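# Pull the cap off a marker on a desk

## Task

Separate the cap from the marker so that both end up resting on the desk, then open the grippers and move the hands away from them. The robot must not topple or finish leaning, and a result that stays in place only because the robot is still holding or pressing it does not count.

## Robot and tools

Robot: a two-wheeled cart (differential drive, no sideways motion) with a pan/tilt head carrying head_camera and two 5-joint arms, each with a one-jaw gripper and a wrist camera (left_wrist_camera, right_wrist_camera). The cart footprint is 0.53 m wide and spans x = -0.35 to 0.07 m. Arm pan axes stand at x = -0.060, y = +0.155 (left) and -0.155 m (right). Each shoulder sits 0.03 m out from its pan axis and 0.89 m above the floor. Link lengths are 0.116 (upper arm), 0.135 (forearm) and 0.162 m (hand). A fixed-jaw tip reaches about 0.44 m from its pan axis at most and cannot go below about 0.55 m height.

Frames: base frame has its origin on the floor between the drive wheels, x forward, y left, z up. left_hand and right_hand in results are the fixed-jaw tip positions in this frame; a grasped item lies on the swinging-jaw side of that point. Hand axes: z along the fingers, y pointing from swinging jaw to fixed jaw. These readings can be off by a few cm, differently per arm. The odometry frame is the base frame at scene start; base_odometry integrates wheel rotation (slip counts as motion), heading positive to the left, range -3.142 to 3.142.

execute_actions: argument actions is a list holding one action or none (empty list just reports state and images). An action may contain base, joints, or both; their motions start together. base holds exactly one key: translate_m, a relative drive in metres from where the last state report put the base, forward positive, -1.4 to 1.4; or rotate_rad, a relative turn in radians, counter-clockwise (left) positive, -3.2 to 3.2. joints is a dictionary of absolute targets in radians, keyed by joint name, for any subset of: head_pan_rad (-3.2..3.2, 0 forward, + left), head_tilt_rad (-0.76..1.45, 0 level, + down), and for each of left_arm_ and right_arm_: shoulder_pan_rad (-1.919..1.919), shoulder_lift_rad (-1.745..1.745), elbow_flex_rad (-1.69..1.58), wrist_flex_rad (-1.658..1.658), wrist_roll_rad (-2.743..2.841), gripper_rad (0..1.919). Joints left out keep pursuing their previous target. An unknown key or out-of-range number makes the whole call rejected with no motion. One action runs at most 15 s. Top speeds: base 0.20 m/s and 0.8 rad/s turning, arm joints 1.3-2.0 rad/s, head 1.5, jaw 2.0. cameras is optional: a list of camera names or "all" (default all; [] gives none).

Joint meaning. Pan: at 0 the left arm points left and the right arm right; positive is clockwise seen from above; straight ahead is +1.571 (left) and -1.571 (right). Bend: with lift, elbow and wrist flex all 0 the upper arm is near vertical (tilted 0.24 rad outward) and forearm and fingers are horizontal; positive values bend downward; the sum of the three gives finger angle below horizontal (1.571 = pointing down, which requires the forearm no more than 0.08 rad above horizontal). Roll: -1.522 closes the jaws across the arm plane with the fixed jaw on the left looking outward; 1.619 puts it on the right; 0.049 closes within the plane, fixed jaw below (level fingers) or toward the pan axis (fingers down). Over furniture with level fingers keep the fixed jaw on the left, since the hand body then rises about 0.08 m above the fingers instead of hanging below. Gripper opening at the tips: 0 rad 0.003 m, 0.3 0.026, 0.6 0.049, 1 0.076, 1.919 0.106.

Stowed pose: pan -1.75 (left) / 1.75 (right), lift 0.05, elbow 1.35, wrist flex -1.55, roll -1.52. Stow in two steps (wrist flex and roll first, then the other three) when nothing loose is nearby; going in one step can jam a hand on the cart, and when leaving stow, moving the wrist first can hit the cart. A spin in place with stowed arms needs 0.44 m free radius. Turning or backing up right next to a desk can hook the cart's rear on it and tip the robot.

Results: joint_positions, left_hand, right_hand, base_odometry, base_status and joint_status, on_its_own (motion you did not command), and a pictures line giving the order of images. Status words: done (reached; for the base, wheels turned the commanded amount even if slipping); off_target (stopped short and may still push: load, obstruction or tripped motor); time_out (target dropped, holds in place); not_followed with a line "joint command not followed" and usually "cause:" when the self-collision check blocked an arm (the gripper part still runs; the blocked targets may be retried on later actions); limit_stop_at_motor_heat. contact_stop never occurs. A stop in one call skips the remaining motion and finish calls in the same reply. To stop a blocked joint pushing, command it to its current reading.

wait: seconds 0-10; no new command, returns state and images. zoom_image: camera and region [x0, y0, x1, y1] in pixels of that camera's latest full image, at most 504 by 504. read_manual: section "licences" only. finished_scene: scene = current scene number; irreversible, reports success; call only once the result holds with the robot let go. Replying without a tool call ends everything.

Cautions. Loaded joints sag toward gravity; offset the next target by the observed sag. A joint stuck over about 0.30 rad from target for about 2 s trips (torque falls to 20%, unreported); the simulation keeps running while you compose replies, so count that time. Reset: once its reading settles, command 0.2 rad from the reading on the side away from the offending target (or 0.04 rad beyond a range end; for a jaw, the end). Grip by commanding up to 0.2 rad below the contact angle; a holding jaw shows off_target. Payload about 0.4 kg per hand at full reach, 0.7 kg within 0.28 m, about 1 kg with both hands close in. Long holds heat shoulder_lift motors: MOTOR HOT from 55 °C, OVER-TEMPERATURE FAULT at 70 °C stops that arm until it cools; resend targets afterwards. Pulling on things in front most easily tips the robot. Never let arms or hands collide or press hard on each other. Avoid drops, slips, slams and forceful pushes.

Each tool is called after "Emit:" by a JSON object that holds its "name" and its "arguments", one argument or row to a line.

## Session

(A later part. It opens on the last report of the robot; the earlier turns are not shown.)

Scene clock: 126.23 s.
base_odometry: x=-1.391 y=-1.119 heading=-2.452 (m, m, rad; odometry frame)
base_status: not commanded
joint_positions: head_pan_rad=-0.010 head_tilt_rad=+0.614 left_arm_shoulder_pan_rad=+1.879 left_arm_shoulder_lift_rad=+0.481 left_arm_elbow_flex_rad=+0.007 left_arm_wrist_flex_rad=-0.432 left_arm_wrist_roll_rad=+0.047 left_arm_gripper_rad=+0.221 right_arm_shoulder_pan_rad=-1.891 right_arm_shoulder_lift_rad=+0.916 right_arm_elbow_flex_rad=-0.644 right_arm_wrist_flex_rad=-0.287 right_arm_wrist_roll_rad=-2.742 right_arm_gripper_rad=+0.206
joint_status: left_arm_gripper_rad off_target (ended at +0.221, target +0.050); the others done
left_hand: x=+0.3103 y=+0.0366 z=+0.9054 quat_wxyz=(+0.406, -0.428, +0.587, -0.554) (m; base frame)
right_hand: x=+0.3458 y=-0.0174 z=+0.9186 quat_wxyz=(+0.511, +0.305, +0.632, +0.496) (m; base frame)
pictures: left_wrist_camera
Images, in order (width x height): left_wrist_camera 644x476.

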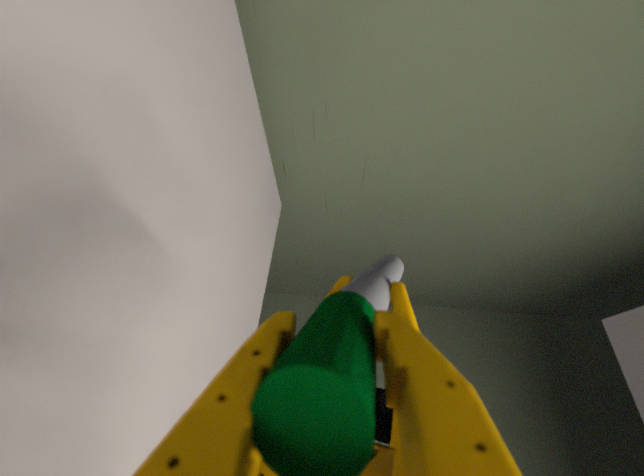

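Emit:
{"name": "execute_actions", "arguments": {
  "actions": [
    {"joints":{"left_arm_gripper_rad":0.02,"left_arm_shoulder_pan_rad":1.72,"right_arm_shoulder_pan_rad":-1.78,"left_arm_shoulder_lift_rad":0.3,"left_arm_elbow_flex_rad":0.3,"left_arm_wrist_flex_rad":-0.55}}
  ],
  "cameras": ["head_camera"]
}}

Scene clock: 129.67 s.
base_odometry: x=-1.391 y=-1.119 heading=-2.452 (m, m, rad; odometry frame)
base_status: not commanded
joint_positions: head_pan_rad=-0.010 head_tilt_rad=+0.614 left_arm_shoulder_pan_rad=+1.818 left_arm_shoulder_lift_rad=+0.331 left_arm_elbow_flex_rad=+0.249 left_arm_wrist_flex_rad=-0.549 left_arm_wrist_roll_rad=+0.047 left_arm_gripper_rad=+0.213 right_arm_shoulder_pan_rad=-1.907 right_arm_shoulder_lift_rad=+0.916 right_arm_elbow_flex_rad=-0.644 right_arm_wrist_flex_rad=-0.287 right_arm_wrist_roll_rad=-2.744 right_arm_gripper_rad=+0.206
joint_status: left_arm_shoulder_pan_rad off_target (ended at +1.817, target +1.720); left_arm_gripper_rad off_target (ended at +0.213, target +0.020); right_arm_shoulder_pan_rad off_target (ended at -1.907, target -1.780); the others done
left_hand: x=+0.2980 y=+0.0643 z=+0.9090 quat_wxyz=(+0.428, -0.441, +0.567, -0.549) (m; base frame)
right_hand: x=+0.3436 y=-0.0112 z=+0.9186 quat_wxyz=(+0.507, +0.301, +0.634, +0.500) (m; base frame)
pictures: head_camera
Images, in order (width x height): head_camera 644x476.

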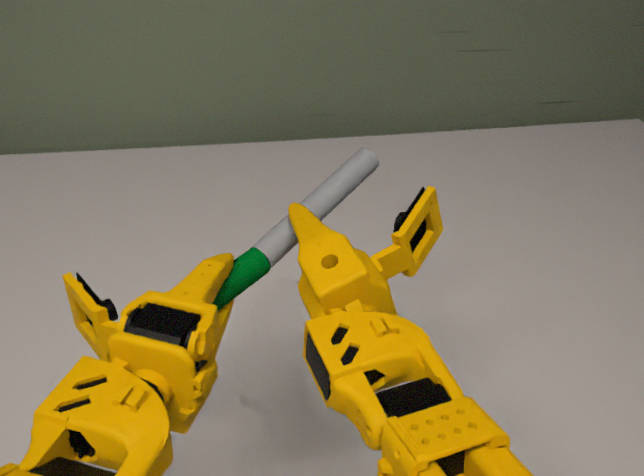

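Pull harder.

Emit:
{"name": "execute_actions", "arguments": {
  "actions": [
    {"joints":{"left_arm_shoulder_pan_rad":1.55,"right_arm_shoulder_pan_rad":-1.65,"left_arm_shoulder_lift_rad":0.15,"left_arm_elbow_flex_rad":0.5,"left_arm_wrist_flex_rad":-0.65}}
  ],
  "cameras": ["head_camera"]
}}

Scene clock: 133.63 s.
base_odometry: x=-1.391 y=-1.119 heading=-2.452 (m, m, rad; odometry frame)
base_status: not commanded
joint_positions: head_pan_rad=-0.010 head_tilt_rad=+0.614 left_arm_shoulder_pan_rad=+1.560 left_arm_shoulder_lift_rad=+0.194 left_arm_elbow_flex_rad=+0.505 left_arm_wrist_flex_rad=-0.633 left_arm_wrist_roll_rad=+0.047 left_arm_gripper_rad=+0.206 right_arm_shoulder_pan_rad=-1.657 right_arm_shoulder_lift_rad=+0.910 right_arm_elbow_flex_rad=-0.648 right_arm_wrist_flex_rad=-0.289 right_arm_wrist_roll_rad=-2.744 right_arm_gripper_rad=+0.206
joint_status: all done
left_hand: x=+0.2858 y=+0.1583 z=+0.8977 quat_wxyz=(+0.486, -0.519, +0.514, -0.480) (m; base frame)
right_hand: x=+0.3666 y=-0.1156 z=+0.9227 quat_wxyz=(+0.569, +0.375, +0.588, +0.436) (m; base frame)
pictures: head_camera
Images, in order (width x height): head_camera 644x476.

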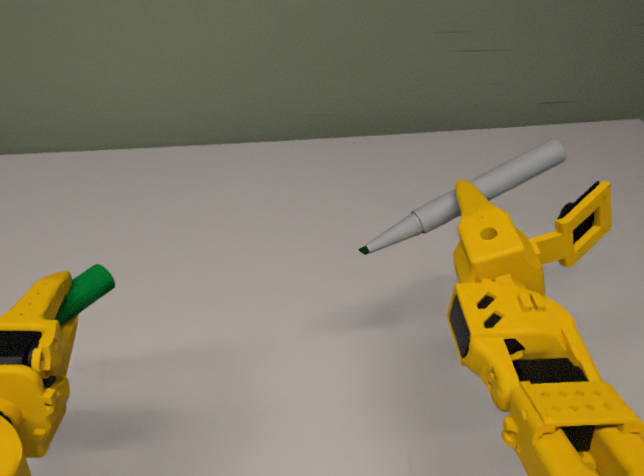

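Emit:
{"name": "execute_actions", "arguments": {
  "actions": [
    {"joints":{"left_arm_shoulder_lift_rad":0.9,"left_arm_elbow_flex_rad":-0.52,"left_arm_wrist_flex_rad":0.7,"left_arm_wrist_roll_rad":-1.52,"right_arm_shoulder_lift_rad":0.93,"right_arm_elbow_flex_rad":-0.52,"right_arm_wrist_flex_rad":0.68,"right_arm_wrist_roll_rad":-1.52,"head_tilt_rad":0.9}}
  ],
  "cameras": []
}}

Emit:
{"name": "execute_actions", "arguments": {
  "actions": [
    {"joints":{"left_arm_gripper_rad":0.6,"right_arm_gripper_rad":0.6}}
  ],
  "cameras": []
}}

Emit:
{"name": "execute_actions", "arguments": {
  "actions": [
    {"joints":{"left_arm_shoulder_lift_rad":0.2,"right_arm_shoulder_lift_rad":0.2}}
  ],
  "cameras": ["head_camera"]
}}

Emit:
{"name": "wait", "arguments": {
  "seconds": 2
}}

Scene clock: 142.33 s.
base_odometry: x=-1.391 y=-1.119 heading=-2.452 (m, m, rad; odometry frame)
base_status: not commanded
joint_positions: head_pan_rad=-0.010 head_tilt_rad=+0.895 left_arm_shoulder_pan_rad=+1.560 left_arm_shoulder_lift_rad=+0.917 left_arm_elbow_flex_rad=-0.513 left_arm_wrist_flex_rad=+0.686 left_arm_wrist_roll_rad=-1.511 left_arm_gripper_rad=+0.206 right_arm_shoulder_pan_rad=-1.657 right_arm_shoulder_lift_rad=+0.964 right_arm_elbow_flex_rad=-0.509 right_arm_wrist_flex_rad=+0.678 right_arm_wrist_roll_rad=-1.526 right_arm_gripper_rad=+0.206
joint_status: all done
left_hand: x=+0.2768 y=+0.1663 z=+0.7497 quat_wxyz=(+0.238, -0.010, +0.971, +0.000) (m; base frame)
right_hand: x=+0.2683 y=-0.1190 z=+0.7351 quat_wxyz=(+0.217, -0.040, +0.975, +0.010) (m; base frame)
pictures: none
No camera images: the call's "cameras" was empty. Leave "cameras" out to get every camera's image.

Scene clock: 143.17 s.
base_odometry: x=-1.391 y=-1.119 heading=-2.452 (m, m, rad; odometry frame)
base_status: not commanded
joint_positions: head_pan_rad=-0.010 head_tilt_rad=+0.895 left_arm_shoulder_pan_rad=+1.560 left_arm_shoulder_lift_rad=+0.923 left_arm_elbow_flex_rad=-0.513 left_arm_wrist_flex_rad=+0.694 left_arm_wrist_roll_rad=-1.511 left_arm_gripper_rad=+0.587 right_arm_shoulder_pan_rad=-1.657 right_arm_shoulder_lift_rad=+0.964 right_arm_elbow_flex_rad=-0.509 right_arm_wrist_flex_rad=+0.678 right_arm_wrist_roll_rad=-1.526 right_arm_gripper_rad=+0.588
joint_status: all done
left_hand: x=+0.2748 y=+0.1663 z=+0.7473 quat_wxyz=(+0.232, -0.010, +0.973, +0.000) (m; base frame)
right_hand: x=+0.2683 y=-0.1190 z=+0.7351 quat_wxyz=(+0.217, -0.040, +0.975, +0.010) (m; base frame)
pictures: none
No camera images: the call's "cameras" was empty. Leave "cameras" out to get every camera's image.

Scene clock: 144.40 s.
base_odometry: x=-1.391 y=-1.119 heading=-2.452 (m, m, rad; odometry frame)
base_status: not commanded
joint_positions: head_pan_rad=-0.010 head_tilt_rad=+0.895 left_arm_shoulder_pan_rad=+1.560 left_arm_shoulder_lift_rad=+0.248 left_arm_elbow_flex_rad=-0.513 left_arm_wrist_flex_rad=+0.697 left_arm_wrist_roll_rad=-1.511 left_arm_gripper_rad=+0.588 right_arm_shoulder_pan_rad=-1.657 right_arm_shoulder_lift_rad=+0.257 right_arm_elbow_flex_rad=-0.509 right_arm_wrist_flex_rad=+0.678 right_arm_wrist_roll_rad=-1.526 right_arm_gripper_rad=+0.589
joint_status: all done
left_hand: x=+0.2995 y=+0.1665 z=+0.9693 quat_wxyz=(+0.539, -0.009, +0.842, +0.000) (m; base frame)
right_hand: x=+0.2995 y=-0.1163 z=+0.9679 quat_wxyz=(+0.541, -0.034, +0.840, +0.024) (m; base frame)
pictures: head_camera
Images, in order (width x height): head_camera 644x476.

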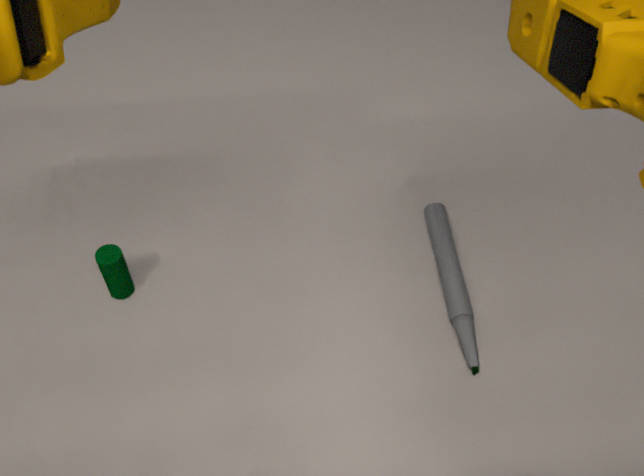

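Scene clock: 146.40 s.
base_odometry: x=-1.391 y=-1.119 heading=-2.452 (m, m, rad; odometry frame)
base_status: not commanded
joint_positions: head_pan_rad=-0.010 head_tilt_rad=+0.895 left_arm_shoulder_pan_rad=+1.560 left_arm_shoulder_lift_rad=+0.248 left_arm_elbow_flex_rad=-0.513 left_arm_wrist_flex_rad=+0.697 left_arm_wrist_roll_rad=-1.511 left_arm_gripper_rad=+0.588 right_arm_shoulder_pan_rad=-1.657 right_arm_shoulder_lift_rad=+0.257 right_arm_elbow_flex_rad=-0.509 right_arm_wrist_flex_rad=+0.678 right_arm_wrist_roll_rad=-1.526 right_arm_gripper_rad=+0.589
joint_status: all done
left_hand: x=+0.2995 y=+0.1665 z=+0.9693 quat_wxyz=(+0.539, -0.009, +0.842, +0.000) (m; base frame)
right_hand: x=+0.2995 y=-0.1163 z=+0.9679 quat_wxyz=(+0.541, -0.034, +0.840, +0.024) (m; base frame)
wait: 2.00 s; at rest by 0.27 s
pictures: head_camera, left_wrist_camera, right_wrist_camera
Images, in order (width x height): head_camera 644x476, left_wrist_camera 644x476, right_wrist_camera 644x476.

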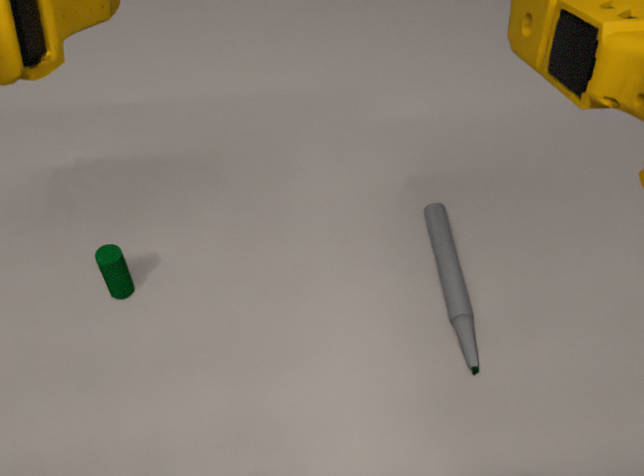

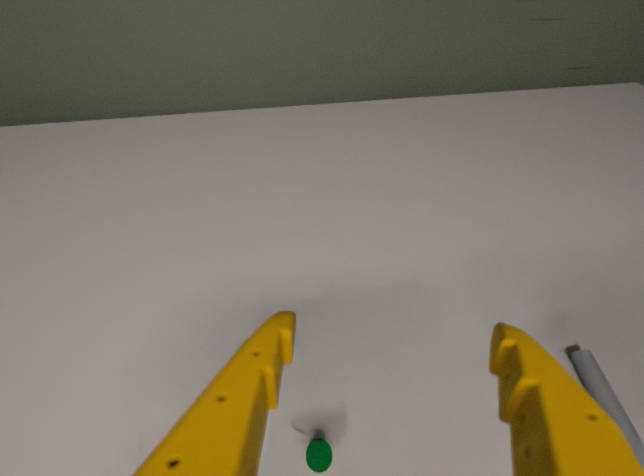

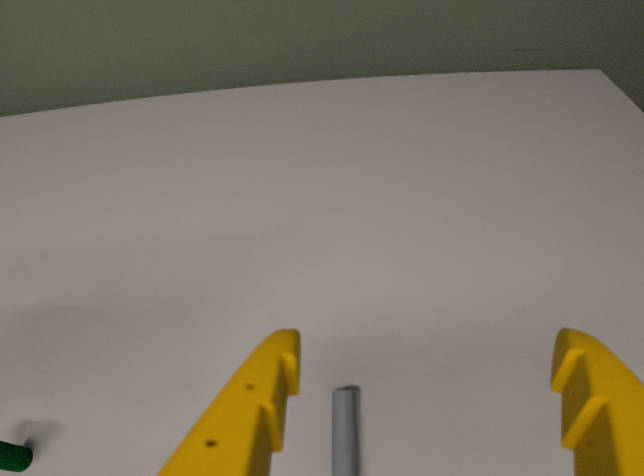

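Emit:
{"name": "finished_scene", "arguments": {
  "scene": 2
}}

The scene is finished: the task was done.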